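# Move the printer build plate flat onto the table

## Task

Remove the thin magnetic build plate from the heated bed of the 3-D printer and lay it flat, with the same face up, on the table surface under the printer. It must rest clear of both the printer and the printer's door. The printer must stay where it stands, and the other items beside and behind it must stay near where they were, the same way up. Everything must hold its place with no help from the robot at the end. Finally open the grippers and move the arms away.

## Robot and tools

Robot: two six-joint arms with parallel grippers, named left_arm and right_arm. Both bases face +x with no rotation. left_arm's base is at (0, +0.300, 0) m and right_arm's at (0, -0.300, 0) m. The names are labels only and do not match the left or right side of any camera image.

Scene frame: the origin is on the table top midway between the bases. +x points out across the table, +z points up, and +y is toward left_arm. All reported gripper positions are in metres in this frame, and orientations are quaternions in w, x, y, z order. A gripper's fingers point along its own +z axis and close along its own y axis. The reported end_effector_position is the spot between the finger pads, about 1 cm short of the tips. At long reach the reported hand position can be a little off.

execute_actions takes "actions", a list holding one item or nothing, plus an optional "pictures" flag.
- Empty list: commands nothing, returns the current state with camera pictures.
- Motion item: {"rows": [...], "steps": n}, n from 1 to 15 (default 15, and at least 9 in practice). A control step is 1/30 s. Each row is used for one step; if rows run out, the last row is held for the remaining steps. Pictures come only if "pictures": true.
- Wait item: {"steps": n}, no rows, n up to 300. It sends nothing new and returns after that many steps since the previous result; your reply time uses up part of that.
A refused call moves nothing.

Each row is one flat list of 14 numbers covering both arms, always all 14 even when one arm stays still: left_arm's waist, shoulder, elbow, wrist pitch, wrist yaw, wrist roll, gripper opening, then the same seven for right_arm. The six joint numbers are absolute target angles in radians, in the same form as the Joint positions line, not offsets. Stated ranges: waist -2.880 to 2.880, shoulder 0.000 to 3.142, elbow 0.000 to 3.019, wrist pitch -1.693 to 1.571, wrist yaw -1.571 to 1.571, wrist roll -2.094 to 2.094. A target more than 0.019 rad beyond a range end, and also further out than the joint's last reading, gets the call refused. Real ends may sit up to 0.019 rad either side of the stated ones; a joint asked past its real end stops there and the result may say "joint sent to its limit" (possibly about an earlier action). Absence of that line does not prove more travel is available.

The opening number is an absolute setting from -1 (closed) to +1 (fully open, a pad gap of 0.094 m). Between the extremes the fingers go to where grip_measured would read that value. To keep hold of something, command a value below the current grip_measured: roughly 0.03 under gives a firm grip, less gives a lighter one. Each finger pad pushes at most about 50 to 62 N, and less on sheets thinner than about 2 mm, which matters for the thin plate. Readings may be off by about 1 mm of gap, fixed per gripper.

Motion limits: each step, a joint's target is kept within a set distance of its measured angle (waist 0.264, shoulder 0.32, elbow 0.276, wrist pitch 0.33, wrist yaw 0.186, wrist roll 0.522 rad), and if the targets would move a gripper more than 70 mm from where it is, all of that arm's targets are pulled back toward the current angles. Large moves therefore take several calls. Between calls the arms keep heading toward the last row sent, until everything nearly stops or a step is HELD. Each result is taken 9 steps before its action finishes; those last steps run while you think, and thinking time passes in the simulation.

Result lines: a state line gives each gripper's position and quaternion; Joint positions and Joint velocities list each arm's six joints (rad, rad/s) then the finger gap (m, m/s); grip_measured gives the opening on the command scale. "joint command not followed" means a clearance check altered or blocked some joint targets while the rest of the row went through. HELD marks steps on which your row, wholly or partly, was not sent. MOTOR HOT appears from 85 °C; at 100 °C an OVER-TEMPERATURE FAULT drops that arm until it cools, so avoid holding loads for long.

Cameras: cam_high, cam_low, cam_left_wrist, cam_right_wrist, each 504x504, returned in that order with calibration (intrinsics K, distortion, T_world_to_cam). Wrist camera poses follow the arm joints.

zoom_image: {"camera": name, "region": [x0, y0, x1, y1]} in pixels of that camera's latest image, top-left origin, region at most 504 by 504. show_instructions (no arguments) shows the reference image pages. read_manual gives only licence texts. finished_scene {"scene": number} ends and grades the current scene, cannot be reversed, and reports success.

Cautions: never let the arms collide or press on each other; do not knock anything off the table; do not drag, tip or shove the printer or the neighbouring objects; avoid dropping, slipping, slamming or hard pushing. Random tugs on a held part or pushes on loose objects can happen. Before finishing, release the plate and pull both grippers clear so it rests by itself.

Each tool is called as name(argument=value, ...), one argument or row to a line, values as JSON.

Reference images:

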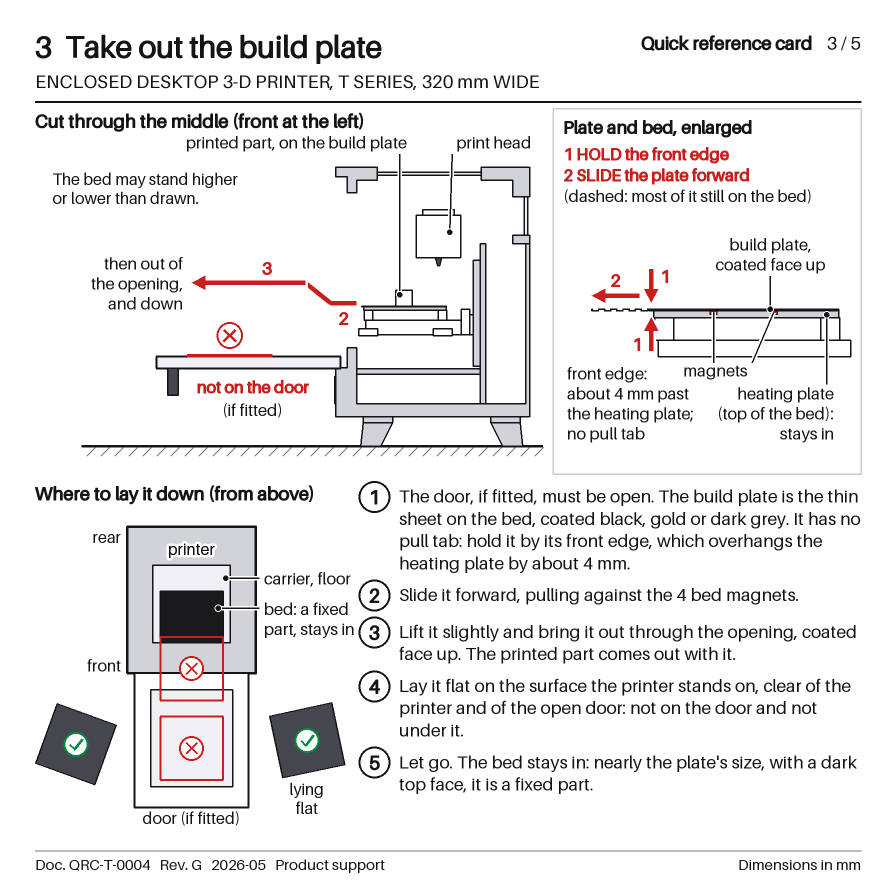

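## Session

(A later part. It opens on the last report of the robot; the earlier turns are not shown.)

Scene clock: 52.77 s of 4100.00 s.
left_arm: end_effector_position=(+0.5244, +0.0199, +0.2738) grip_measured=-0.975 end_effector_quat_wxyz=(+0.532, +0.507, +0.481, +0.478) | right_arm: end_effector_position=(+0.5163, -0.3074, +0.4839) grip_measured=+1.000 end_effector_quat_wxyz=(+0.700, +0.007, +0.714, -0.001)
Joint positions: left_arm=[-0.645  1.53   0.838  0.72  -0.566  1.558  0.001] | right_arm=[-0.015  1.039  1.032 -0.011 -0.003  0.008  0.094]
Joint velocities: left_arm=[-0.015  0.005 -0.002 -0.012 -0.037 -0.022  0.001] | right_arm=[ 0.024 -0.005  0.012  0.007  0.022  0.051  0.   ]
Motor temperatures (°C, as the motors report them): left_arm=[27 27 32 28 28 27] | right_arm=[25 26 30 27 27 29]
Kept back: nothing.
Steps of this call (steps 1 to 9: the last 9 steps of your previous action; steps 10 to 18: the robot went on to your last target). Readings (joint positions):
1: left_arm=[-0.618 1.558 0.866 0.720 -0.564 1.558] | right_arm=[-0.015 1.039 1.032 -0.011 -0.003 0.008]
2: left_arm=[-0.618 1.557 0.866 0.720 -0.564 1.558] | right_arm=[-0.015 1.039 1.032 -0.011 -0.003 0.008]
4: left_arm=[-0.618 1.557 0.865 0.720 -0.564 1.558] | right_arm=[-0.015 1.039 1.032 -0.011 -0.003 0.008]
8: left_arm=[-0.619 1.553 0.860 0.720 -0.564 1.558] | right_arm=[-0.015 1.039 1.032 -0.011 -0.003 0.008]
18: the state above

execute_actions(
  actions=[],
)

zoom_image(
  camera="cam_high",
  region=[205, 115, 305, 215],
)

Scene clock: 53.00 s of 4100.00 s.
left_arm: end_effector_position=(+0.5244, +0.0199, +0.2738) grip_measured=-0.975 end_effector_quat_wxyz=(+0.532, +0.507, +0.481, +0.478) | right_arm: end_effector_position=(+0.5163, -0.3074, +0.4839) grip_measured=+1.000 end_effector_quat_wxyz=(+0.700, +0.007, +0.714, -0.001)
Joint positions: left_arm=[-0.645  1.53   0.838  0.72  -0.566  1.558  0.001] | right_arm=[-0.015  1.039  1.032 -0.011 -0.003  0.008  0.094]
Joint velocities: left_arm=[-0.005 -0.015  0.002  0.012 -0.066  0.022  0.   ] | right_arm=[-0.005 -0.015 -0.012 -0.017  0.022 -0.007  0.   ]
Motor temperatures (°C, as the motors report them): left_arm=[27 27 32 28 28 27] | right_arm=[25 26 30 27 27 29]
Kept back: nothing.
Steps of this call (steps 1 to 7: the robot went on to your last target). Readings (joint positions):
1: left_arm=[-0.645 1.530 0.838 0.720 -0.566 1.558] | right_arm=[-0.015 1.039 1.032 -0.011 -0.003 0.008]
2: left_arm=[-0.645 1.530 0.838 0.720 -0.566 1.558] | right_arm=[-0.015 1.039 1.032 -0.011 -0.003 0.008]
4: left_arm=[-0.645 1.530 0.838 0.720 -0.566 1.558] | right_arm=[-0.015 1.039 1.032 -0.011 -0.003 0.008]
7: the state above
camera_calibration (this result's frames):
cam_left_wrist: T_world_to_cam=[[0.0316645, -0.0391839, -0.99873, 0.256489], [-0.520896, 0.852158, -0.0499482, 0.272347], [0.853033, 0.521816, 0.00657247, -0.33518], [0, 0, 0, 1]] pos_world=[0.419663, -0.04713, 0.271969]

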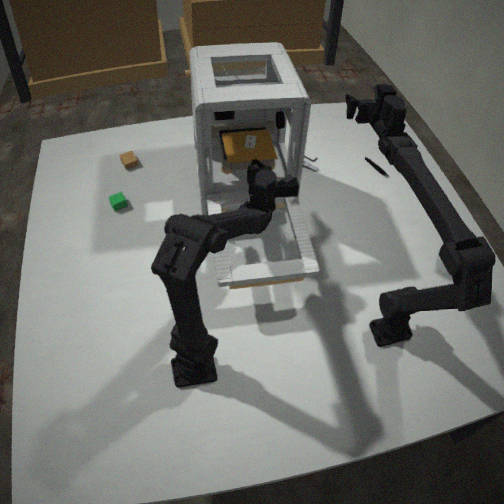

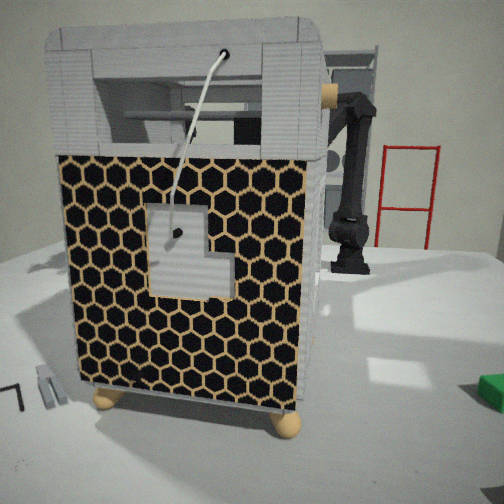

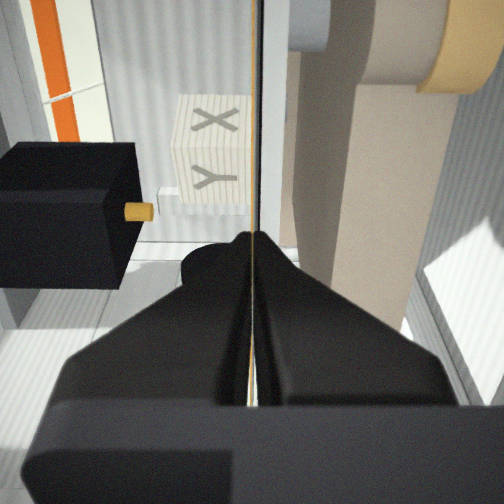

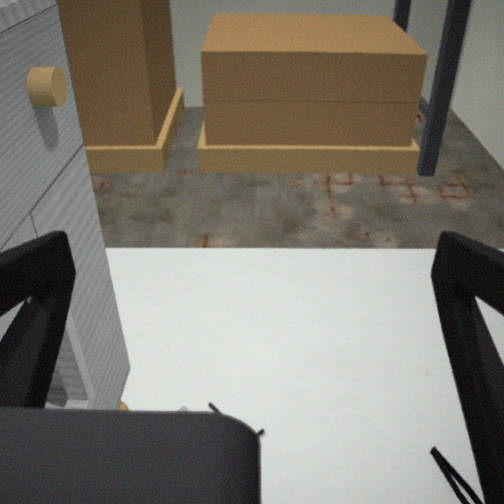

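Region (205, 115, 305, 215) of cam_high's 504x504 image, scaled by 5.040, with more detail than that image has.

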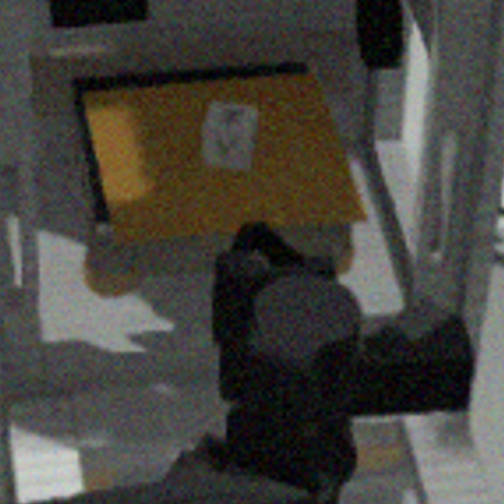

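execute_actions(
  actions=[
    {"rows": [[-0.6507,1.4976,0.8422,0.7335,-0.570,1.546,-1,-0.015,1.039,1.032,-0.011,-0.003,0.008,1],[-0.6522,1.4952,0.8394,0.7335,-0.573,1.546,-1,-0.015,1.039,1.032,-0.011,-0.003,0.008,1],[-0.6536,1.4928,0.8366,0.7335,-0.576,1.546,-1,-0.015,1.039,1.032,-0.011,-0.003,0.008,1],[-0.6551,1.4904,0.8337,0.7335,-0.5795,1.546,-1,-0.015,1.039,1.032,-0.011,-0.003,0.008,1],[-0.6565,1.488,0.8309,0.7335,-0.5825,1.546,-1,-0.015,1.039,1.032,-0.011,-0.003,0.008,1],[-0.6579,1.4856,0.8281,0.7335,-0.5856,1.546,-1,-0.015,1.039,1.032,-0.011,-0.003,0.008,1],[-0.6594,1.4832,0.8253,0.7335,-0.5887,1.546,-1,-0.015,1.039,1.032,-0.011,-0.003,0.008,1],[-0.6608,1.4808,0.8225,0.7335,-0.5918,1.546,-1,-0.015,1.039,1.032,-0.011,-0.003,0.008,1],[-0.6623,1.4784,0.8197,0.7335,-0.595,1.546,-1,-0.015,1.039,1.032,-0.011,-0.003,0.008,1],[-0.6637,1.476,0.8169,0.7335,-0.598,1.546,-1,-0.015,1.039,1.032,-0.011,-0.003,0.008,1],[-0.6651,1.4736,0.814,0.7335,-0.6012,1.546,-1,-0.015,1.039,1.032,-0.011,-0.003,0.008,1],[-0.6666,1.4712,0.8112,0.7335,-0.6043,1.546,-1,-0.015,1.039,1.032,-0.011,-0.003,0.008,1],[-0.668,1.4688,0.8084,0.7335,-0.6074,1.546,-1,-0.015,1.039,1.032,-0.011,-0.003,0.008,1],[-0.6695,1.4664,0.8056,0.7335,-0.6105,1.546,-1,-0.015,1.039,1.032,-0.011,-0.003,0.008,1],[-0.6709,1.464,0.8028,0.7335,-0.6136,1.546,-1,-0.015,1.039,1.032,-0.011,-0.003,0.008,1]], "steps": 15},
  ],
)

execute_actions(
  actions=[
    {"steps": 20},
  ],
  pictures=true,
)

Scene clock: 54.53 s of 4100.00 s.
left_arm: end_effector_position=(+0.5223, +0.0239, +0.2719) grip_measured=-0.975 end_effector_quat_wxyz=(+0.527, +0.505, +0.485, +0.481) | right_arm: end_effector_position=(+0.5163, -0.3074, +0.4839) grip_measured=+1.000 end_effector_quat_wxyz=(+0.700, +0.007, +0.714, -0.001)
Joint positions: left_arm=[-0.646  1.525  0.829  0.72  -0.581  1.558  0.001] | right_arm=[-0.015  1.039  1.032 -0.011 -0.003  0.008  0.094]
Joint velocities: left_arm=[-0.015 -0.063 -0.051 -0.002  0.007 -0.007 -0.001] | right_arm=[-0.024 -0.015 -0.007 -0.002 -0.022 -0.022  0.   ]
Motor temperatures (°C, as the motors report them): left_arm=[27 27 32 28 28 27] | right_arm=[25 26 30 27 27 29]
Steps of this call (steps 1 to 15: the robot went on to your last target; steps 16 to 40: nothing new was sent; steps 41 to 46: the first 6 steps of this action). Readings (joint positions):
41: left_arm=[-0.645 1.530 0.838 0.720 -0.568 1.558] | right_arm=[-0.015 1.039 1.032 -0.011 -0.003 0.008]
42: left_arm=[-0.645 1.530 0.837 0.720 -0.569 1.558] | right_arm=[-0.015 1.039 1.032 -0.011 -0.003 0.008]
44: left_arm=[-0.645 1.528 0.834 0.720 -0.575 1.558] | right_arm=[-0.015 1.039 1.032 -0.011 -0.003 0.008]
46: the state above

Scene clock: 55.20 s of 4100.00 s.
left_arm: end_effector_position=(+0.5082, +0.0269, +0.2722) grip_measured=-0.975 end_effector_quat_wxyz=(+0.524, +0.502, +0.489, +0.484) | right_arm: end_effector_position=(+0.5163, -0.3074, +0.4839) grip_measured=+1.000 end_effector_quat_wxyz=(+0.700, +0.007, +0.714, -0.001)
Joint positions: left_arm=[-0.664  1.495  0.797  0.72  -0.611  1.558  0.001] | right_arm=[-0.015  1.039  1.032 -0.011 -0.003  0.008  0.094]
Joint velocities: left_arm=[-0.015 -0.005 -0.012 -0.002  0.022 -0.007 -0.001] | right_arm=[-0.005  0.005 -0.012 -0.032 -0.022 -0.022  0.   ]
Motor temperatures (°C, as the motors report them): left_arm=[27 27 32 28 28 27] | right_arm=[25 26 30 27 27 29]
Kept back: nothing.
Steps of this call (steps 1 to 9: the last 9 steps of your previous action; steps 10 to 20: the robot went on to your last target). Readings (joint positions):
1: left_arm=[-0.647 1.522 0.827 0.720 -0.584 1.558] | right_arm=[-0.015 1.039 1.032 -0.011 -0.003 0.008]
2: left_arm=[-0.648 1.519 0.824 0.720 -0.587 1.558] | right_arm=[-0.015 1.039 1.032 -0.011 -0.003 0.008]
4: left_arm=[-0.650 1.514 0.817 0.720 -0.593 1.558] | right_arm=[-0.015 1.039 1.032 -0.011 -0.003 0.008]
8: left_arm=[-0.658 1.503 0.805 0.720 -0.605 1.558] | right_arm=[-0.015 1.039 1.032 -0.011 -0.003 0.008]
20: the state above
camera_calibration (this result's frames):
cam_left_wrist: T_world_to_cam=[[0.0271381, -0.0355772, -0.998998, 0.257905], [-0.543394, 0.838291, -0.0446155, 0.268251], [0.839039, 0.544061, 0.00341719, -0.317587], [0, 0, 0, 1]] pos_world=[0.405235, -0.0429104, 0.2707]

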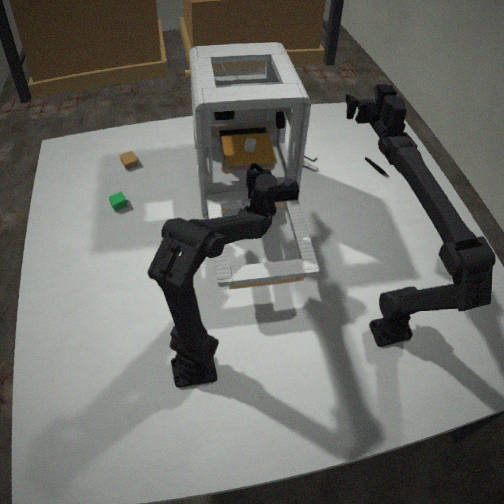

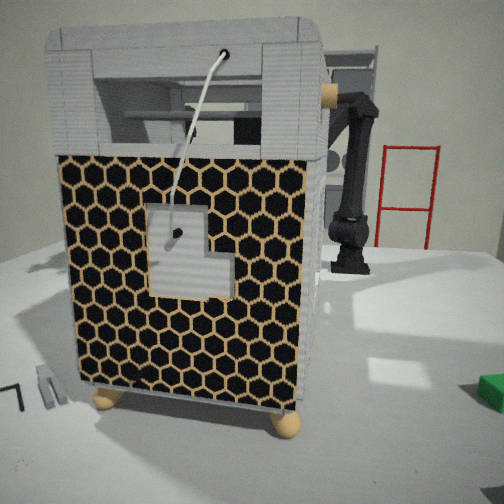

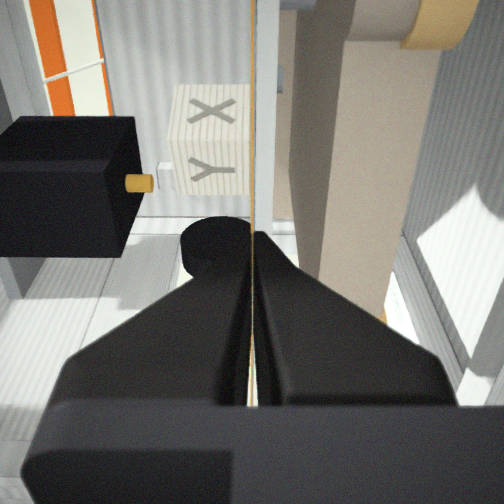

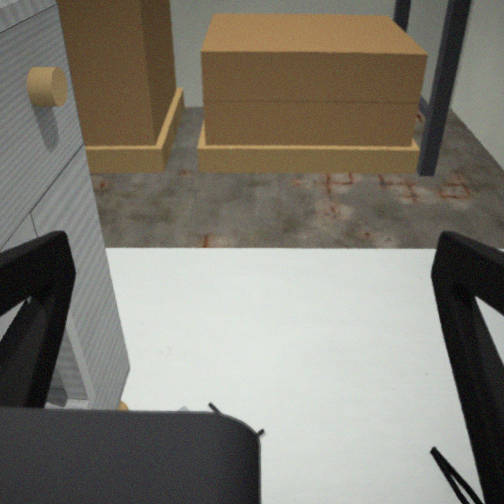

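execute_actions(
  actions=[
    {"rows": [[-0.669,1.473,0.809,0.7335,-0.613,1.546,-1,-0.015,1.039,1.032,-0.011,-0.003,0.008,1],[-0.667,1.482,0.816,0.7335,-0.612,1.546,-1,-0.015,1.039,1.032,-0.011,-0.003,0.008,1],[-0.665,1.491,0.823,0.7335,-0.611,1.546,-1,-0.015,1.039,1.032,-0.011,-0.003,0.008,1],[-0.664,1.495,0.825,0.7335,-0.611,1.546,-0.98,-0.015,1.039,1.032,-0.011,-0.003,0.008,1],[-0.664,1.495,0.825,0.7335,-0.611,1.546,-0.96,-0.015,1.039,1.032,-0.011,-0.003,0.008,1],[-0.664,1.495,0.825,0.7335,-0.611,1.546,-0.93,-0.015,1.039,1.032,-0.011,-0.003,0.008,1],[-0.664,1.495,0.825,0.7335,-0.611,1.546,-0.9,-0.015,1.039,1.032,-0.011,-0.003,0.008,1],[-0.663,1.500,0.829,0.7335,-0.611,1.546,-0.87,-0.015,1.039,1.032,-0.011,-0.003,0.008,1],[-0.662,1.505,0.833,0.7335,-0.611,1.546,-0.84,-0.015,1.039,1.032,-0.011,-0.003,0.008,1],[-0.661,1.510,0.837,0.7335,-0.6105,1.546,-0.81,-0.015,1.039,1.032,-0.011,-0.003,0.008,1],[-0.660,1.515,0.840,0.7335,-0.610,1.546,-0.8,-0.015,1.039,1.032,-0.011,-0.003,0.008,1],[-0.659,1.518,0.842,0.7335,-0.610,1.546,-0.8,-0.015,1.039,1.032,-0.011,-0.003,0.008,1]], "steps": 12},
  ],
)

execute_actions(
  actions=[
    {"steps": 14},
  ],
)

Scene clock: 56.47 s of 4100.00 s.
left_arm: end_effector_position=(+0.5082, +0.0269, +0.2722) grip_measured=-0.975 end_effector_quat_wxyz=(+0.524, +0.502, +0.489, +0.484) | right_arm: end_effector_position=(+0.5163, -0.3074, +0.4839) grip_measured=+1.000 end_effector_quat_wxyz=(+0.700, +0.007, +0.714, -0.001)
Joint positions: left_arm=[-0.664  1.495  0.797  0.72  -0.611  1.558  0.001] | right_arm=[-0.015  1.039  1.032 -0.011 -0.003  0.008  0.094]
Joint velocities: left_arm=[-0.015 -0.005  0.027 -0.017  0.007 -0.022 -0.   ] | right_arm=[-0.015 -0.015 -0.002  0.027  0.022  0.066  0.   ]
Motor temperatures (°C, as the motors report them): left_arm=[27 27 32 28 28 27] | right_arm=[25 26 30 28 27 29]
Steps of this call (steps 1 to 15: the robot went on to your last target; steps 16 to 35: nothing new was sent; steps 36 to 38: the first 3 steps of this action). Readings (joint positions):
36: left_arm=[-0.664 1.495 0.797 0.720 -0.611 1.558] | right_arm=[-0.015 1.039 1.032 -0.011 -0.003 0.008]
37: left_arm=[-0.664 1.495 0.797 0.720 -0.611 1.558] | right_arm=[-0.015 1.039 1.032 -0.011 -0.003 0.008]
38: the state above

Scene clock: 56.93 s of 4100.00 s.
left_arm: end_effector_position=(+0.5082, +0.0269, +0.2722) grip_measured=-0.802 end_effector_quat_wxyz=(+0.524, +0.502, +0.489, +0.484) | right_arm: end_effector_position=(+0.5163, -0.3074, +0.4839) grip_measured=+1.000 end_effector_quat_wxyz=(+0.700, +0.007, +0.714, -0.001)
Joint positions: left_arm=[-0.664  1.495  0.797  0.72  -0.611  1.558  0.009] | right_arm=[-0.015  1.039  1.032 -0.011 -0.003  0.008  0.094]
Joint velocities: left_arm=[-0.005 -0.015 -0.027 -0.012 -0.066  0.066  0.   ] | right_arm=[ 0.015 -0.015  0.012 -0.022  0.007 -0.051  0.   ]
Motor temperatures (°C, as the motors report them): left_arm=[27 27 32 28 28 27] | right_arm=[25 26 30 28 27 29]
Kept back: nothing.
Steps of this call (steps 1 to 9: the last 9 steps of your previous action; steps 10 to 14: the robot went on to your last target). Readings (joint positions):
1: left_arm=[-0.664 1.495 0.797 0.720 -0.611 1.558] | right_arm=[-0.015 1.039 1.032 -0.011 -0.003 0.008]
2: left_arm=[-0.664 1.495 0.797 0.720 -0.611 1.558] | right_arm=[-0.015 1.039 1.032 -0.011 -0.003 0.008]
4: left_arm=[-0.664 1.495 0.797 0.720 -0.611 1.558] | right_arm=[-0.015 1.039 1.032 -0.011 -0.003 0.008]
8: left_arm=[-0.664 1.495 0.797 0.720 -0.611 1.558] | right_arm=[-0.015 1.039 1.032 -0.011 -0.003 0.008]
14: the state above

execute_actions(
  actions=[
    {"rows": [[-0.6575,1.521,0.845,0.7335,-0.609,1.546,-0.8,-0.015,1.039,1.032,-0.011,-0.003,0.008,1],[-0.655,1.525,0.8493,0.7335,-0.6064,1.546,-0.8,-0.015,1.039,1.032,-0.011,-0.003,0.008,1],[-0.6525,1.529,0.8536,0.7335,-0.6037,1.546,-0.8,-0.015,1.039,1.032,-0.011,-0.003,0.008,1],[-0.65,1.533,0.858,0.7335,-0.6011,1.546,-0.8,-0.015,1.039,1.032,-0.011,-0.003,0.008,1],[-0.6475,1.537,0.8623,0.7335,-0.5984,1.546,-0.8,-0.015,1.039,1.032,-0.011,-0.003,0.008,1],[-0.6449,1.541,0.8666,0.7335,-0.5958,1.546,-0.8,-0.015,1.039,1.032,-0.011,-0.003,0.008,1],[-0.6424,1.545,0.8709,0.7335,-0.5932,1.546,-0.8,-0.015,1.039,1.032,-0.011,-0.003,0.008,1],[-0.6399,1.549,0.8752,0.7335,-0.5905,1.546,-0.8,-0.015,1.039,1.032,-0.011,-0.003,0.008,1],[-0.6374,1.553,0.8796,0.7335,-0.5879,1.546,-0.8,-0.015,1.039,1.032,-0.011,-0.003,0.008,1],[-0.6349,1.557,0.8839,0.7335,-0.5852,1.546,-0.8,-0.015,1.039,1.032,-0.011,-0.003,0.008,1],[-0.6324,1.561,0.8882,0.7335,-0.5826,1.546,-0.8,-0.015,1.039,1.032,-0.011,-0.003,0.008,1],[-0.6299,1.565,0.8925,0.7335,-0.58,1.546,-0.8,-0.015,1.039,1.032,-0.011,-0.003,0.008,1],[-0.6273,1.569,0.8968,0.7335,-0.5773,1.546,-0.8,-0.015,1.039,1.032,-0.011,-0.003,0.008,1],[-0.6248,1.573,0.9012,0.7335,-0.5747,1.546,-0.8,-0.015,1.039,1.032,-0.011,-0.003,0.008,1],[-0.6223,1.577,0.9055,0.7335,-0.572,1.546,-0.8,-0.015,1.039,1.032,-0.011,-0.003,0.008,1]], "steps": 15},
  ],
)

execute_actions(
  actions=[
    {"steps": 20},
  ],
  pictures=true,
)

zoom_image(
  camera="cam_left_wrist",
  region=[190, 200, 320, 410],
)

Scene clock: 58.43 s of 4100.00 s.
left_arm: end_effector_position=(+0.5121, +0.0247, +0.2724) grip_measured=-0.802 end_effector_quat_wxyz=(+0.526, +0.504, +0.487, +0.483) | right_arm: end_effector_position=(+0.5163, -0.3074, +0.4839) grip_measured=+1.000 end_effector_quat_wxyz=(+0.700, +0.007, +0.714, -0.001)
Joint positions: left_arm=[-0.66   1.504  0.807  0.72  -0.6    1.558  0.009] | right_arm=[-0.015  1.039  1.032 -0.011 -0.003  0.008  0.094]
Joint velocities: left_arm=[ 0.063  0.103  0.149 -0.012  0.154  0.022 -0.001] | right_arm=[-0.005 -0.024 -0.002  0.007  0.081 -0.051  0.   ]
Motor temperatures (°C, as the motors report them): left_arm=[27 27 32 28 28 27] | right_arm=[25 26 30 28 27 29]
Steps of this call (steps 1 to 15: the robot went on to your last target; steps 16 to 39: nothing new was sent; steps 40 to 45: the first 6 steps of this action). Readings (joint positions):
40: left_arm=[-0.664 1.495 0.797 0.720 -0.611 1.558] | right_arm=[-0.015 1.039 1.032 -0.011 -0.003 0.008]
41: left_arm=[-0.664 1.495 0.797 0.720 -0.610 1.558] | right_arm=[-0.015 1.039 1.032 -0.011 -0.003 0.008]
43: left_arm=[-0.663 1.498 0.800 0.720 -0.606 1.558] | right_arm=[-0.015 1.039 1.032 -0.011 -0.003 0.008]
45: the state above

Scene clock: 59.10 s of 4100.00 s.
left_arm: end_effector_position=(+0.5359, +0.0261, +0.2714) grip_measured=-0.802 end_effector_quat_wxyz=(+0.525, +0.501, +0.488, +0.485) | right_arm: end_effector_position=(+0.5163, -0.3074, +0.4839) grip_measured=+1.000 end_effector_quat_wxyz=(+0.700, +0.007, +0.714, -0.001)
Joint positions: left_arm=[-0.628  1.552  0.858  0.72  -0.574  1.558  0.009] | right_arm=[-0.015  1.039  1.032 -0.011 -0.003  0.008  0.094]
Joint velocities: left_arm=[ 0.005  0.005 -0.012 -0.002 -0.007  0.051 -0.002] | right_arm=[-0.005  0.005  0.012 -0.007  0.022 -0.037  0.   ]
Motor temperatures (°C, as the motors report them): left_arm=[27 27 32 28 28 27] | right_arm=[25 26 30 28 27 29]
Kept back: nothing.
Steps of this call (steps 1 to 9: the last 9 steps of your previous action; steps 10 to 20: the robot went on to your last target). Readings (joint positions):
1: left_arm=[-0.658 1.509 0.812 0.720 -0.598 1.558] | right_arm=[-0.015 1.039 1.032 -0.011 -0.003 0.008]
2: left_arm=[-0.655 1.513 0.818 0.720 -0.595 1.558] | right_arm=[-0.015 1.039 1.032 -0.011 -0.003 0.008]
4: left_arm=[-0.649 1.522 0.828 0.720 -0.590 1.558] | right_arm=[-0.015 1.039 1.032 -0.011 -0.003 0.008]
8: left_arm=[-0.637 1.539 0.845 0.720 -0.579 1.558] | right_arm=[-0.015 1.039 1.032 -0.011 -0.003 0.008]
20: the state above
camera_calibration (this result's frames):
cam_left_wrist: T_world_to_cam=[[0.0306986, -0.0371834, -0.998837, 0.254395], [-0.543238, 0.838211, -0.0478999, 0.284736], [0.839018, 0.544076, 0.00553255, -0.340996], [0, 0, 0, 1]] pos_world=[0.432971, -0.0436824, 0.269625]

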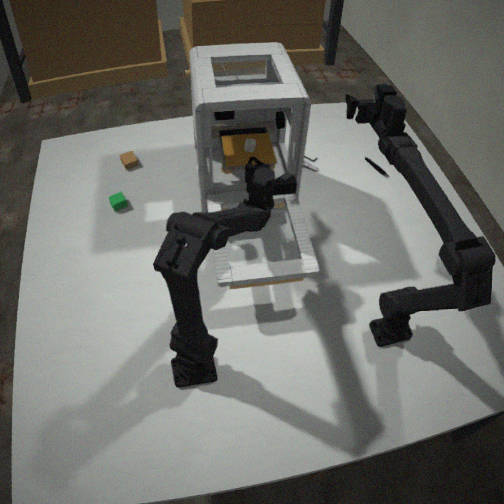

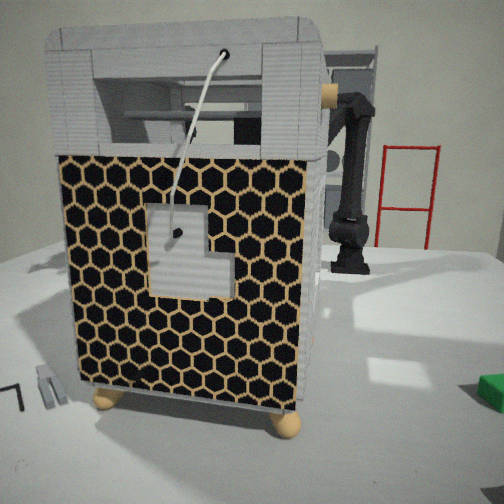

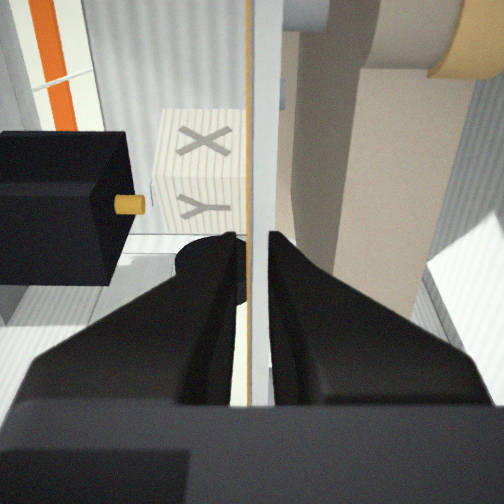

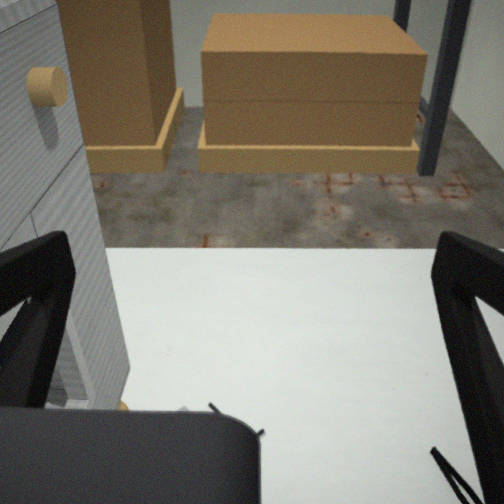

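Region (190, 200, 320, 410) of cam_left_wrist's 504x504 image, scaled by 2.400, with more detail than that image has; it fills the left 312 columns of this view, and the rest is white.

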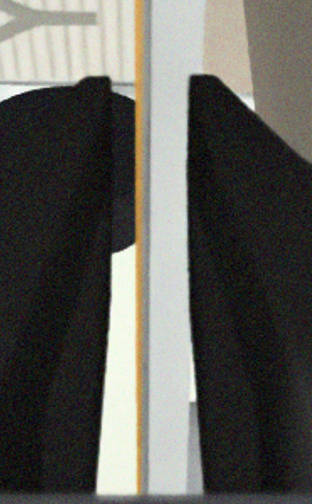

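execute_actions(
  actions=[
    {"rows": [[-0.624,1.570,0.902,0.7335,-0.573,1.546,-0.83,-0.015,1.039,1.032,-0.011,-0.003,0.008,1],[-0.626,1.562,0.898,0.7335,-0.574,1.546,-0.86,-0.015,1.039,1.032,-0.011,-0.003,0.008,1],[-0.628,1.554,0.894,0.7335,-0.574,1.546,-0.89,-0.015,1.039,1.032,-0.011,-0.003,0.008,1],[-0.628,1.550,0.890,0.7335,-0.574,1.546,-0.91,-0.015,1.039,1.032,-0.011,-0.003,0.008,1],[-0.628,1.550,0.890,0.7335,-0.574,1.546,-0.93,-0.015,1.039,1.032,-0.011,-0.003,0.008,1],[-0.628,1.550,0.890,0.7335,-0.574,1.546,-0.945,-0.015,1.039,1.032,-0.011,-0.003,0.008,1],[-0.628,1.550,0.890,0.7335,-0.574,1.546,-0.955,-0.015,1.039,1.032,-0.011,-0.003,0.008,1],[-0.628,1.550,0.890,0.7335,-0.574,1.546,-0.965,-0.015,1.039,1.032,-0.011,-0.003,0.008,1],[-0.628,1.550,0.890,0.7335,-0.574,1.546,-0.975,-0.015,1.039,1.032,-0.011,-0.003,0.008,1],[-0.628,1.550,0.890,0.7335,-0.574,1.546,-0.985,-0.015,1.039,1.032,-0.011,-0.003,0.008,1],[-0.628,1.550,0.890,0.7335,-0.574,1.546,-0.995,-0.015,1.039,1.032,-0.011,-0.003,0.008,1],[-0.628,1.550,0.890,0.7335,-0.574,1.546,-1,-0.015,1.039,1.032,-0.011,-0.003,0.008,1]], "steps": 14},
  ],
)

execute_actions(
  actions=[
    {"steps": 13},
  ],
)

Scene clock: 59.83 s of 4100.00 s.
left_arm: end_effector_position=(+0.5359, +0.0261, +0.2714) grip_measured=-0.918 end_effector_quat_wxyz=(+0.525, +0.501, +0.488, +0.485) | right_arm: end_effector_position=(+0.5163, -0.3074, +0.4839) grip_measured=+1.000 end_effector_quat_wxyz=(+0.700, +0.007, +0.714, -0.001)
Joint positions: left_arm=[-0.628  1.552  0.858  0.72  -0.574  1.558  0.004] | right_arm=[-0.015  1.039  1.032 -0.011 -0.003  0.008  0.094]
Joint velocities: left_arm=[-0.005  0.015 -0.002 -0.002  0.007  0.022 -0.021] | right_arm=[-0.005  0.015 -0.017 -0.022 -0.007 -0.022  0.   ]
Motor temperatures (°C, as the motors report them): left_arm=[27 27 32 28 28 27] | right_arm=[25 26 30 28 27 29]
Steps of this call (steps 1 to 15: the robot went on to your last target; steps 16 to 17: nothing new was sent; steps 18 to 22: the first 5 steps of this action). Readings (joint positions):
18: left_arm=[-0.628 1.552 0.858 0.720 -0.574 1.558] | right_arm=[-0.015 1.039 1.032 -0.011 -0.003 0.008]
19: left_arm=[-0.628 1.552 0.858 0.720 -0.574 1.558] | right_arm=[-0.015 1.039 1.032 -0.011 -0.003 0.008]
21: left_arm=[-0.628 1.552 0.858 0.720 -0.574 1.558] | right_arm=[-0.015 1.039 1.032 -0.011 -0.003 0.008]
22: the state above

Scene clock: 60.27 s of 4100.00 s.
left_arm: end_effector_position=(+0.5359, +0.0261, +0.2714) grip_measured=-0.970 end_effector_quat_wxyz=(+0.525, +0.501, +0.488, +0.485) | right_arm: end_effector_position=(+0.5163, -0.3074, +0.4839) grip_measured=+1.000 end_effector_quat_wxyz=(+0.700, +0.007, +0.714, -0.001)
Joint positions: left_arm=[-0.628  1.552  0.858  0.72  -0.574  1.558  0.001] | right_arm=[-0.015  1.039  1.032 -0.011 -0.003  0.008  0.094]
Joint velocities: left_arm=[-0.005  0.005  0.007  0.012 -0.051  0.007 -0.   ] | right_arm=[-0.005  0.005 -0.012  0.007  0.095  0.007  0.   ]
Motor temperatures (°C, as the motors report them): left_arm=[27 27 32 28 28 27] | right_arm=[25 26 30 28 27 29]
Kept back: nothing.
Steps of this call (steps 1 to 9: the last 9 steps of your previous action; steps 10 to 13: the robot went on to your last target). Readings (joint positions):
1: left_arm=[-0.628 1.552 0.858 0.720 -0.574 1.558] | right_arm=[-0.015 1.039 1.032 -0.011 -0.003 0.008]
2: left_arm=[-0.628 1.552 0.858 0.720 -0.574 1.558] | right_arm=[-0.015 1.039 1.032 -0.011 -0.003 0.008]
4: left_arm=[-0.628 1.552 0.858 0.720 -0.574 1.558] | right_arm=[-0.015 1.039 1.032 -0.011 -0.003 0.008]
8: left_arm=[-0.628 1.552 0.858 0.720 -0.574 1.558] | right_arm=[-0.015 1.039 1.032 -0.011 -0.003 0.008]
13: the state above

execute_actions(
  actions=[
    {"rows": [[-0.630,1.541,0.883,0.7335,-0.575,1.546,-1,-0.015,1.039,1.032,-0.011,-0.003,0.008,1],[-0.632,1.532,0.875,0.7335,-0.5755,1.546,-1,-0.015,1.039,1.032,-0.011,-0.003,0.008,1],[-0.634,1.524,0.868,0.7335,-0.576,1.546,-1,-0.015,1.039,1.032,-0.011,-0.003,0.008,1],[-0.6378,1.5163,0.8619,0.732,-0.5797,1.546,-1,-0.015,1.039,1.032,-0.011,-0.003,0.008,1],[-0.6417,1.5087,0.8558,0.7303,-0.5833,1.546,-1,-0.015,1.039,1.032,-0.011,-0.003,0.008,1],[-0.6455,1.501,0.8498,0.7287,-0.587,1.546,-1,-0.015,1.039,1.032,-0.011,-0.003,0.008,1],[-0.6493,1.4933,0.8437,0.727,-0.5907,1.546,-1,-0.015,1.039,1.032,-0.011,-0.003,0.008,1],[-0.6532,1.4857,0.8376,0.7254,-0.5943,1.546,-1,-0.015,1.039,1.032,-0.011,-0.003,0.008,1],[-0.657,1.478,0.8315,0.7238,-0.598,1.546,-1,-0.015,1.039,1.032,-0.011,-0.003,0.008,1],[-0.6608,1.4703,0.8254,0.7221,-0.6017,1.546,-1,-0.015,1.039,1.032,-0.011,-0.003,0.008,1],[-0.6647,1.4627,0.8193,0.7205,-0.6053,1.546,-1,-0.015,1.039,1.032,-0.011,-0.003,0.008,1],[-0.6685,1.455,0.8133,0.7189,-0.609,1.546,-1,-0.015,1.039,1.032,-0.011,-0.003,0.008,1],[-0.6723,1.4473,0.8072,0.7173,-0.6127,1.546,-1,-0.015,1.039,1.032,-0.011,-0.003,0.008,1],[-0.6762,1.4397,0.8011,0.7156,-0.6163,1.546,-1,-0.015,1.039,1.032,-0.011,-0.003,0.008,1],[-0.680,1.432,0.795,0.714,-0.620,1.546,-1,-0.015,1.039,1.032,-0.011,-0.003,0.008,1]], "steps": 15},
  ],
)

execute_actions(
  actions=[
    {"steps": 20},
  ],
  pictures=true,
)

Scene clock: 69.10 s of 4100.00 s.
left_arm: end_effector_position=(+0.5341, +0.0269, +0.2722) grip_measured=-0.971 end_effector_quat_wxyz=(+0.524, +0.500, +0.489, +0.486) | right_arm: end_effector_position=(+0.5163, -0.3074, +0.4839) grip_measured=+1.000 end_effector_quat_wxyz=(+0.700, +0.007, +0.714, -0.001)
Joint positions: left_arm=[-0.63   1.548  0.854  0.72  -0.581  1.558  0.001] | right_arm=[-0.015  1.039  1.032 -0.011 -0.003  0.008  0.094]
Joint velocities: left_arm=[-0.054 -0.073 -0.076 -0.002 -0.125  0.051  0.   ] | right_arm=[-0.024 -0.005 -0.017  0.002 -0.022  0.022  0.   ]
Motor temperatures (°C, as the motors report them): left_arm=[27 27 32 28 28 27] | right_arm=[25 26 30 28 27 29]
Steps of this call (steps 1 to 15: the robot went on to your last target; steps 16 to 90: nothing new was sent; then 5.63 s passed at rest; steps 91 to 96: the first 6 steps of this action). Readings (joint positions):
91: left_arm=[-0.628 1.552 0.858 0.720 -0.574 1.558] | right_arm=[-0.015 1.039 1.032 -0.011 -0.003 0.008]
92: left_arm=[-0.628 1.552 0.858 0.720 -0.574 1.558] | right_arm=[-0.015 1.039 1.032 -0.011 -0.003 0.008]
94: left_arm=[-0.628 1.550 0.858 0.720 -0.575 1.558] | right_arm=[-0.015 1.039 1.032 -0.011 -0.003 0.008]
96: the state above

Scene clock: 69.77 s of 4100.00 s.
left_arm: end_effector_position=(+0.4981, +0.0266, +0.2781) grip_measured=-0.971 end_effector_quat_wxyz=(+0.528, +0.501, +0.487, +0.483) | right_arm: end_effector_position=(+0.5163, -0.3074, +0.4839) grip_measured=+1.000 end_effector_quat_wxyz=(+0.700, +0.007, +0.714, -0.001)
Joint positions: left_arm=[-0.677  1.467  0.78   0.717 -0.618  1.557  0.001] | right_arm=[-0.015  1.039  1.032 -0.011 -0.003  0.008  0.094]
Joint velocities: left_arm=[ 0.005  0.005 -0.022 -0.017 -0.022  0.066  0.   ] | right_arm=[-0.005 -0.005  0.002 -0.002  0.037 -0.007  0.   ]
Motor temperatures (°C, as the motors report them): left_arm=[27 27 32 28 28 27] | right_arm=[25 26 30 28 27 29]
Kept back: nothing.
Steps of this call (steps 1 to 9: the last 9 steps of your previous action; steps 10 to 20: the robot went on to your last target). Readings (joint positions):
1: left_arm=[-0.632 1.544 0.850 0.720 -0.584 1.558] | right_arm=[-0.015 1.039 1.032 -0.011 -0.003 0.008]
2: left_arm=[-0.634 1.539 0.845 0.720 -0.589 1.558] | right_arm=[-0.015 1.039 1.032 -0.011 -0.003 0.008]
4: left_arm=[-0.642 1.525 0.830 0.720 -0.596 1.558] | right_arm=[-0.015 1.039 1.032 -0.011 -0.003 0.008]
8: left_arm=[-0.661 1.494 0.799 0.720 -0.611 1.558] | right_arm=[-0.015 1.039 1.032 -0.011 -0.003 0.008]
20: the state above
camera_calibration (this result's frames):
cam_left_wrist: T_world_to_cam=[[0.0330344, -0.0412605, -0.998602, 0.261183], [-0.537961, 0.841329, -0.0525584, 0.262715], [0.842322, 0.538946, 0.00559624, -0.311081], [0, 0, 0, 1]] pos_world=[0.394732, -0.0425974, 0.276367]

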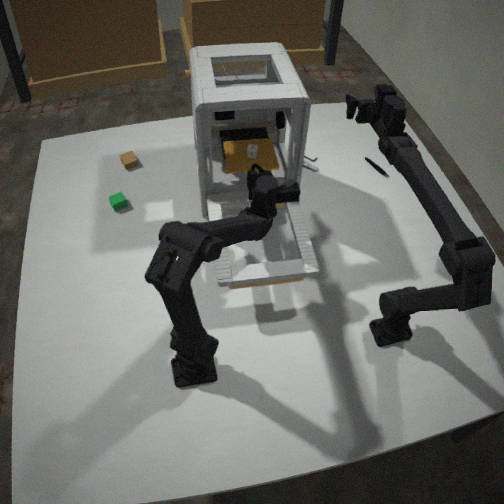

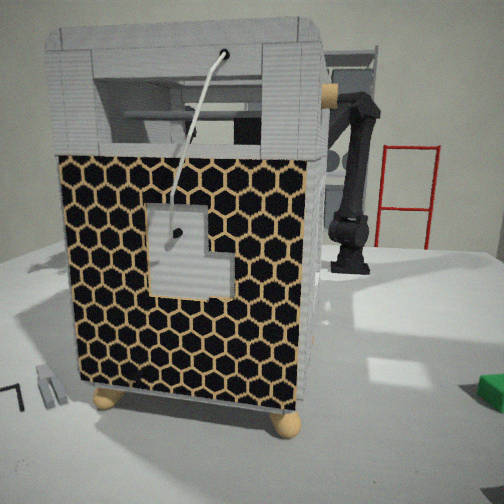

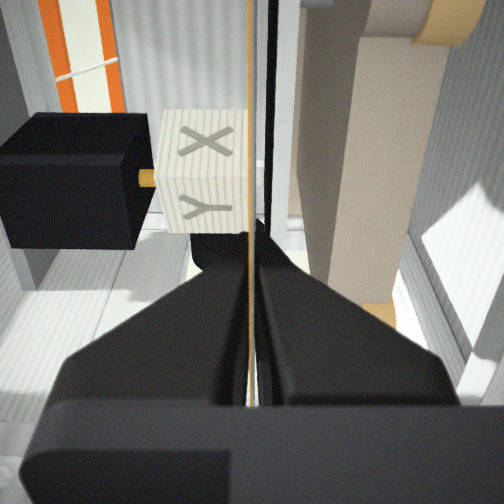

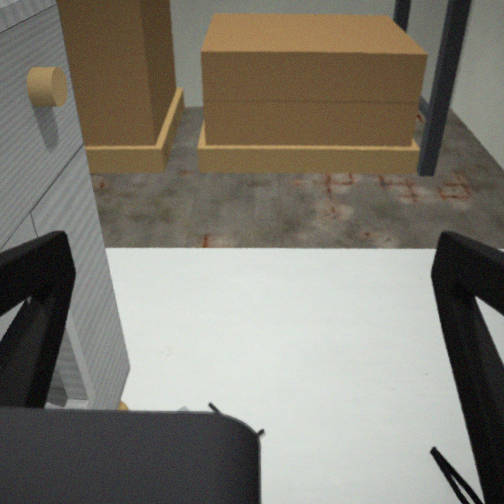

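execute_actions(
  actions=[],
)

Scene clock: 70.83 s of 4100.00 s.
left_arm: end_effector_position=(+0.4981, +0.0266, +0.2781) grip_measured=-0.971 end_effector_quat_wxyz=(+0.528, +0.501, +0.487, +0.483) | right_arm: end_effector_position=(+0.5163, -0.3074, +0.4839) grip_measured=+1.000 end_effector_quat_wxyz=(+0.700, +0.007, +0.714, -0.001)
Joint positions: left_arm=[-0.677  1.467  0.78   0.717 -0.618  1.557  0.001] | right_arm=[-0.015  1.039  1.032 -0.011 -0.003  0.008  0.094]
Joint velocities: left_arm=[-0.005 -0.005 -0.007 -0.017  0.037  0.022  0.001] | right_arm=[-0.015 -0.005  0.017 -0.007  0.007  0.066  0.   ]
Motor temperatures (°C, as the motors report them): left_arm=[27 27 32 28 28 27] | right_arm=[25 26 30 28 27 29]
Kept back: nothing.
Steps of this call (steps 1 to 15: the robot went on to your last target; steps 16 to 32: nothing new was sent). Readings (joint positions):
1: left_arm=[-0.677 1.467 0.780 0.717 -0.618 1.557] | right_arm=[-0.015 1.039 1.032 -0.011 -0.003 0.008]
2: left_arm=[-0.677 1.467 0.780 0.717 -0.618 1.557] | right_arm=[-0.015 1.039 1.032 -0.011 -0.003 0.008]
4: left_arm=[-0.677 1.467 0.780 0.717 -0.618 1.557] | right_arm=[-0.015 1.039 1.032 -0.011 -0.003 0.008]
8: left_arm=[-0.677 1.467 0.780 0.717 -0.618 1.557] | right_arm=[-0.015 1.039 1.032 -0.011 -0.003 0.008]
32: the state above
All arms were judged still, so your last target was given up. Only a new action makes them travel on or press farther. Fingers that are still opening or closing keep moving.
camera_calibration (this result's frames):
cam_left_wrist: T_world_to_cam=[[0.0330344, -0.0412605, -0.998602, 0.261183], [-0.537961, 0.841329, -0.0525584, 0.262715], [0.842322, 0.538946, 0.00559624, -0.311081], [0, 0, 0, 1]] pos_world=[0.394732, -0.0425974, 0.276367]

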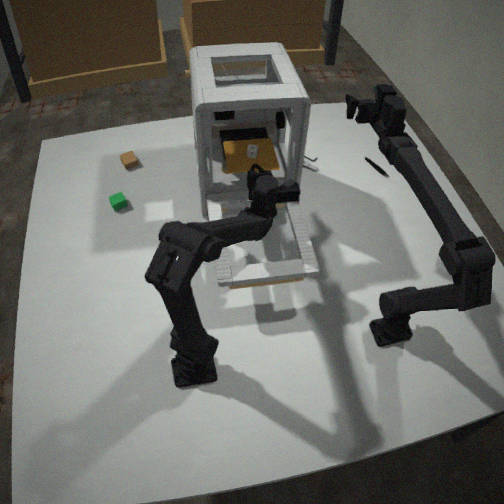

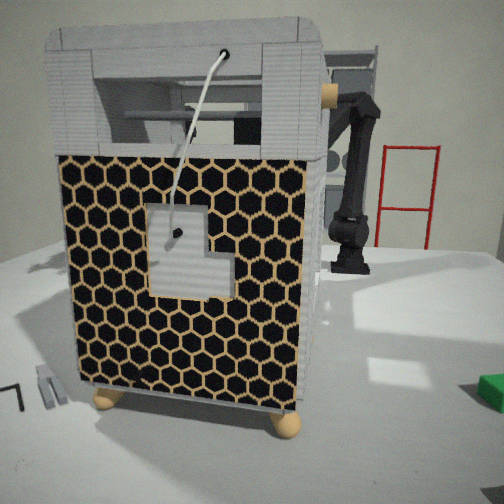

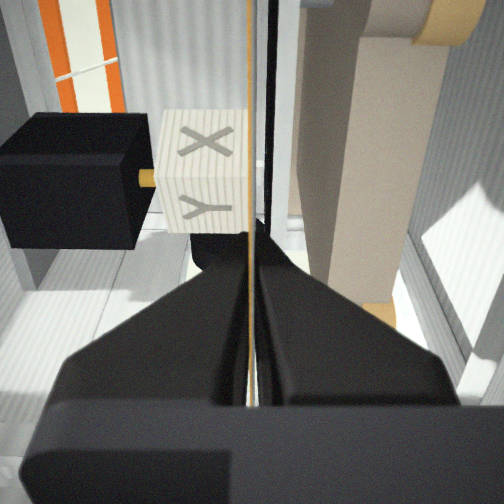

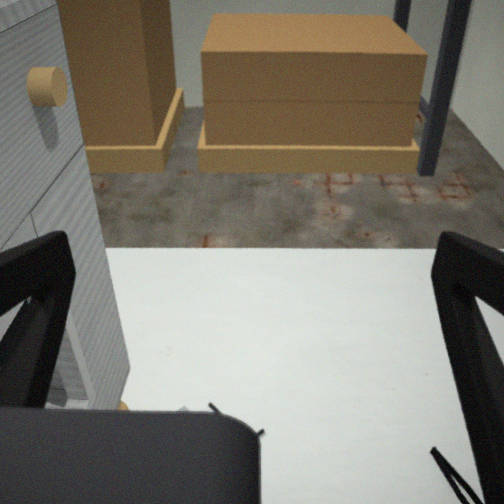

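execute_actions(
  actions=[
    {"rows": [[-0.685,1.4243,0.7887,0.7117,-0.6251,1.546,-1,-0.015,1.039,1.032,-0.011,-0.003,0.008,1],[-0.690,1.4165,0.7825,0.7093,-0.6301,1.546,-1,-0.015,1.039,1.032,-0.011,-0.003,0.008,1],[-0.695,1.4088,0.7762,0.7070,-0.6352,1.546,-1,-0.015,1.039,1.032,-0.011,-0.003,0.008,1],[-0.700,1.4011,0.7699,0.7047,-0.6403,1.546,-1,-0.015,1.039,1.032,-0.011,-0.003,0.008,1],[-0.705,1.3933,0.7637,0.7023,-0.6453,1.546,-1,-0.015,1.039,1.032,-0.011,-0.003,0.008,1],[-0.710,1.3856,0.7574,0.7000,-0.6504,1.546,-1,-0.015,1.039,1.032,-0.011,-0.003,0.008,1],[-0.715,1.3779,0.7511,0.6977,-0.6555,1.546,-1,-0.015,1.039,1.032,-0.011,-0.003,0.008,1],[-0.720,1.3701,0.7449,0.6953,-0.6605,1.546,-1,-0.015,1.039,1.032,-0.011,-0.003,0.008,1],[-0.725,1.3624,0.7386,0.6930,-0.6656,1.546,-1,-0.015,1.039,1.032,-0.011,-0.003,0.008,1],[-0.730,1.3547,0.7323,0.6907,-0.6707,1.546,-1,-0.015,1.039,1.032,-0.011,-0.003,0.008,1],[-0.735,1.3469,0.7261,0.6883,-0.6757,1.546,-1,-0.015,1.039,1.032,-0.011,-0.003,0.008,1],[-0.740,1.3392,0.7198,0.6860,-0.6808,1.546,-1,-0.015,1.039,1.032,-0.011,-0.003,0.008,1],[-0.745,1.3315,0.7135,0.6837,-0.6859,1.546,-1,-0.015,1.039,1.032,-0.011,-0.003,0.008,1],[-0.750,1.3237,0.7073,0.6813,-0.6909,1.546,-1,-0.015,1.039,1.032,-0.011,-0.003,0.008,1],[-0.755,1.3160,0.7010,0.6790,-0.6960,1.546,-1,-0.015,1.039,1.032,-0.011,-0.003,0.008,1]], "steps": 15},
  ],
)

execute_actions(
  actions=[
    {"rows": [[-0.7612,1.309,0.6949,0.6781,-0.7022,1.546,-1,-0.015,1.039,1.032,-0.011,-0.003,0.008,1],[-0.7674,1.302,0.6887,0.6773,-0.7084,1.546,-1,-0.015,1.039,1.032,-0.011,-0.003,0.008,1],[-0.7736,1.295,0.6826,0.6764,-0.7146,1.546,-1,-0.015,1.039,1.032,-0.011,-0.003,0.008,1],[-0.7798,1.288,0.6765,0.6755,-0.7208,1.546,-1,-0.015,1.039,1.032,-0.011,-0.003,0.008,1],[-0.786,1.281,0.6703,0.6747,-0.727,1.546,-1,-0.015,1.039,1.032,-0.011,-0.003,0.008,1],[-0.7922,1.274,0.6642,0.6738,-0.7332,1.546,-1,-0.015,1.039,1.032,-0.011,-0.003,0.008,1],[-0.7984,1.267,0.6581,0.6729,-0.7394,1.546,-1,-0.015,1.039,1.032,-0.011,-0.003,0.008,1],[-0.8046,1.260,0.6519,0.6721,-0.7456,1.546,-1,-0.015,1.039,1.032,-0.011,-0.003,0.008,1],[-0.8108,1.253,0.6458,0.6712,-0.7518,1.546,-1,-0.015,1.039,1.032,-0.011,-0.003,0.008,1],[-0.817,1.246,0.6397,0.6703,-0.758,1.546,-1,-0.015,1.039,1.032,-0.011,-0.003,0.008,1],[-0.8232,1.239,0.6335,0.6695,-0.7642,1.546,-1,-0.015,1.039,1.032,-0.011,-0.003,0.008,1],[-0.8294,1.232,0.6274,0.6686,-0.7704,1.546,-1,-0.015,1.039,1.032,-0.011,-0.003,0.008,1],[-0.8356,1.225,0.6213,0.6677,-0.7766,1.546,-1,-0.015,1.039,1.032,-0.011,-0.003,0.008,1],[-0.8418,1.218,0.6151,0.6669,-0.7828,1.546,-1,-0.015,1.039,1.032,-0.011,-0.003,0.008,1],[-0.848,1.211,0.609,0.666,-0.789,1.546,-1,-0.015,1.039,1.032,-0.011,-0.003,0.008,1]], "steps": 15},
  ],
)

execute_actions(
  actions=[
    {"steps": 20},
  ],
  pictures=true,
)

Scene clock: 73.37 s of 4100.00 s.
left_arm: end_effector_position=(+0.4891, +0.0313, +0.2754) grip_measured=-0.971 end_effector_quat_wxyz=(+0.520, +0.501, +0.492, +0.486) | right_arm: end_effector_position=(+0.5163, -0.3074, +0.4839) grip_measured=+1.000 end_effector_quat_wxyz=(+0.700, +0.007, +0.714, -0.001)
Joint positions: left_arm=[-0.688  1.446  0.757  0.706 -0.645  1.557  0.001] | right_arm=[-0.015  1.039  1.032 -0.011 -0.003  0.008  0.094]
Joint velocities: left_arm=[-0.142 -0.239 -0.212 -0.071 -0.125 -0.066 -0.001] | right_arm=[-0.015  0.015 -0.007 -0.022  0.037  0.007  0.   ]
Motor temperatures (°C, as the motors report them): left_arm=[27 28 32 28 28 27] | right_arm=[25 26 30 28 27 29]
Steps of this call (steps 1 to 70: nothing new was sent; steps 71 to 76: the first 6 steps of this action). Readings (joint positions):
71: left_arm=[-0.677 1.466 0.780 0.716 -0.620 1.557] | right_arm=[-0.015 1.039 1.032 -0.011 -0.003 0.008]
72: left_arm=[-0.678 1.466 0.778 0.715 -0.624 1.557] | right_arm=[-0.015 1.039 1.032 -0.011 -0.003 0.008]
74: left_arm=[-0.681 1.459 0.771 0.712 -0.634 1.557] | right_arm=[-0.015 1.039 1.032 -0.011 -0.003 0.008]
76: the state above

Scene clock: 73.87 s of 4100.00 s.
left_arm: end_effector_position=(+0.4365, +0.0331, +0.2852) grip_measured=-0.971 end_effector_quat_wxyz=(+0.523, +0.500, +0.491, +0.485) | right_arm: end_effector_position=(+0.5163, -0.3074, +0.4839) grip_measured=+1.000 end_effector_quat_wxyz=(+0.700, +0.007, +0.714, -0.001)
Joint positions: left_arm=[-0.773  1.321  0.663  0.68  -0.726  1.557  0.001] | right_arm=[-0.015  1.039  1.032 -0.011 -0.003  0.008  0.094]
Joint velocities: left_arm=[-0.171 -0.2   -0.168 -0.027 -0.154  0.051  0.   ] | right_arm=[ 0.005  0.005  0.002  0.007  0.037 -0.081  0.   ]
Motor temperatures (°C, as the motors report them): left_arm=[27 28 32 28 28 27] | right_arm=[25 26 30 28 27 29]
Steps of this call (steps 1 to 9: the last 9 steps of your previous action; steps 10 to 15: the first 6 steps of this action). Readings (joint positions):
10: left_arm=[-0.746 1.358 0.694 0.685 -0.695 1.557] | right_arm=[-0.015 1.039 1.032 -0.011 -0.003 0.008]
11: left_arm=[-0.751 1.350 0.688 0.684 -0.701 1.557] | right_arm=[-0.015 1.039 1.032 -0.011 -0.003 0.008]
13: left_arm=[-0.761 1.335 0.675 0.682 -0.714 1.557] | right_arm=[-0.015 1.039 1.032 -0.011 -0.003 0.008]
15: the state above

Scene clock: 74.53 s of 4100.00 s.
left_arm: end_effector_position=(+0.3984, +0.0338, +0.2851) grip_measured=-0.971 end_effector_quat_wxyz=(+0.526, +0.503, +0.489, +0.481) | right_arm: end_effector_position=(+0.5163, -0.3074, +0.4839) grip_measured=+1.000 end_effector_quat_wxyz=(+0.700, +0.007, +0.714, -0.001)
Joint positions: left_arm=[-0.845  1.24   0.594  0.669 -0.787  1.557  0.001] | right_arm=[-0.015  1.039  1.032 -0.011 -0.003  0.008  0.094]
Joint velocities: left_arm=[-0.005 -0.005  0.007  0.017 -0.022  0.051 -0.   ] | right_arm=[ 0.015 -0.005 -0.002 -0.012  0.066 -0.007  0.   ]
Motor temperatures (°C, as the motors report them): left_arm=[27 28 32 28 28 27] | right_arm=[25 26 30 28 27 29]
Kept back: nothing.
Steps of this call (steps 1 to 9: the last 9 steps of your previous action; steps 10 to 20: the robot went on to your last target). Readings (joint positions):
1: left_arm=[-0.779 1.314 0.657 0.679 -0.732 1.557] | right_arm=[-0.015 1.039 1.032 -0.011 -0.003 0.008]
2: left_arm=[-0.785 1.307 0.650 0.678 -0.738 1.557] | right_arm=[-0.015 1.039 1.032 -0.011 -0.003 0.008]
4: left_arm=[-0.798 1.294 0.638 0.676 -0.751 1.557] | right_arm=[-0.015 1.039 1.032 -0.011 -0.003 0.008]
8: left_arm=[-0.824 1.266 0.612 0.672 -0.775 1.557] | right_arm=[-0.015 1.039 1.032 -0.011 -0.003 0.008]
20: the state above
camera_calibration (this result's frames):
cam_left_wrist: T_world_to_cam=[[0.0253246, -0.040368, -0.998864, 0.274856], [-0.539258, 0.840791, -0.0476517, 0.202491], [0.84176, 0.539852, -0.000476036, -0.229107], [0, 0, 0, 1]] pos_world=[0.295087, -0.0354735, 0.284084]

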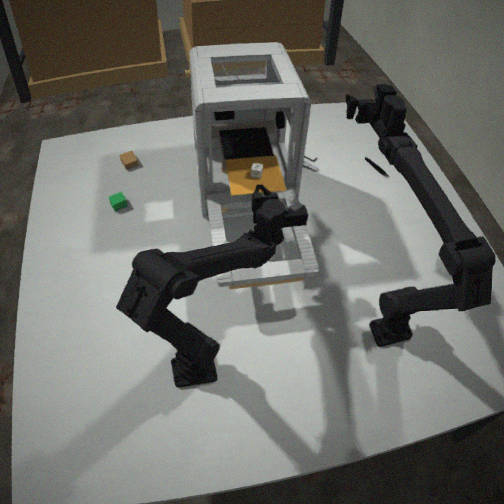

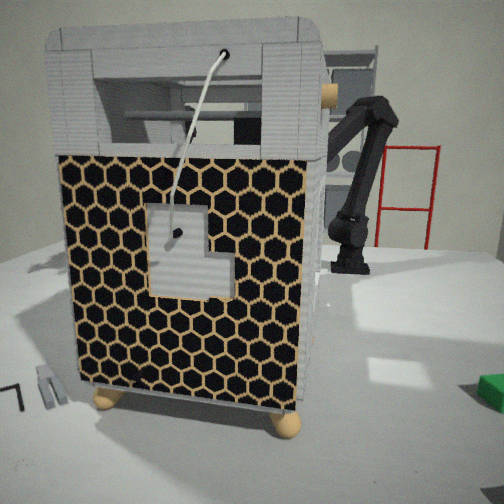

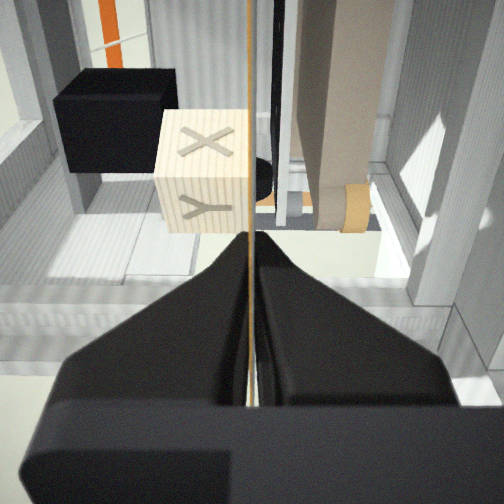

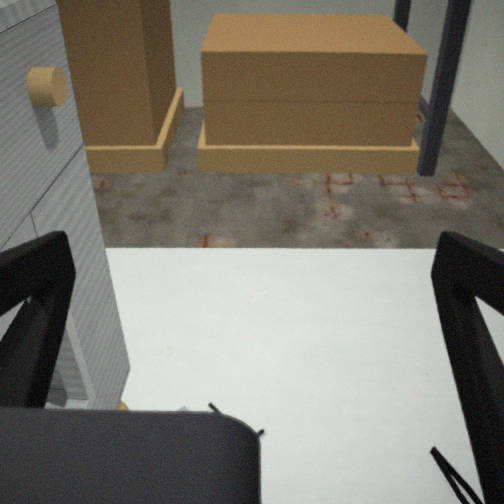

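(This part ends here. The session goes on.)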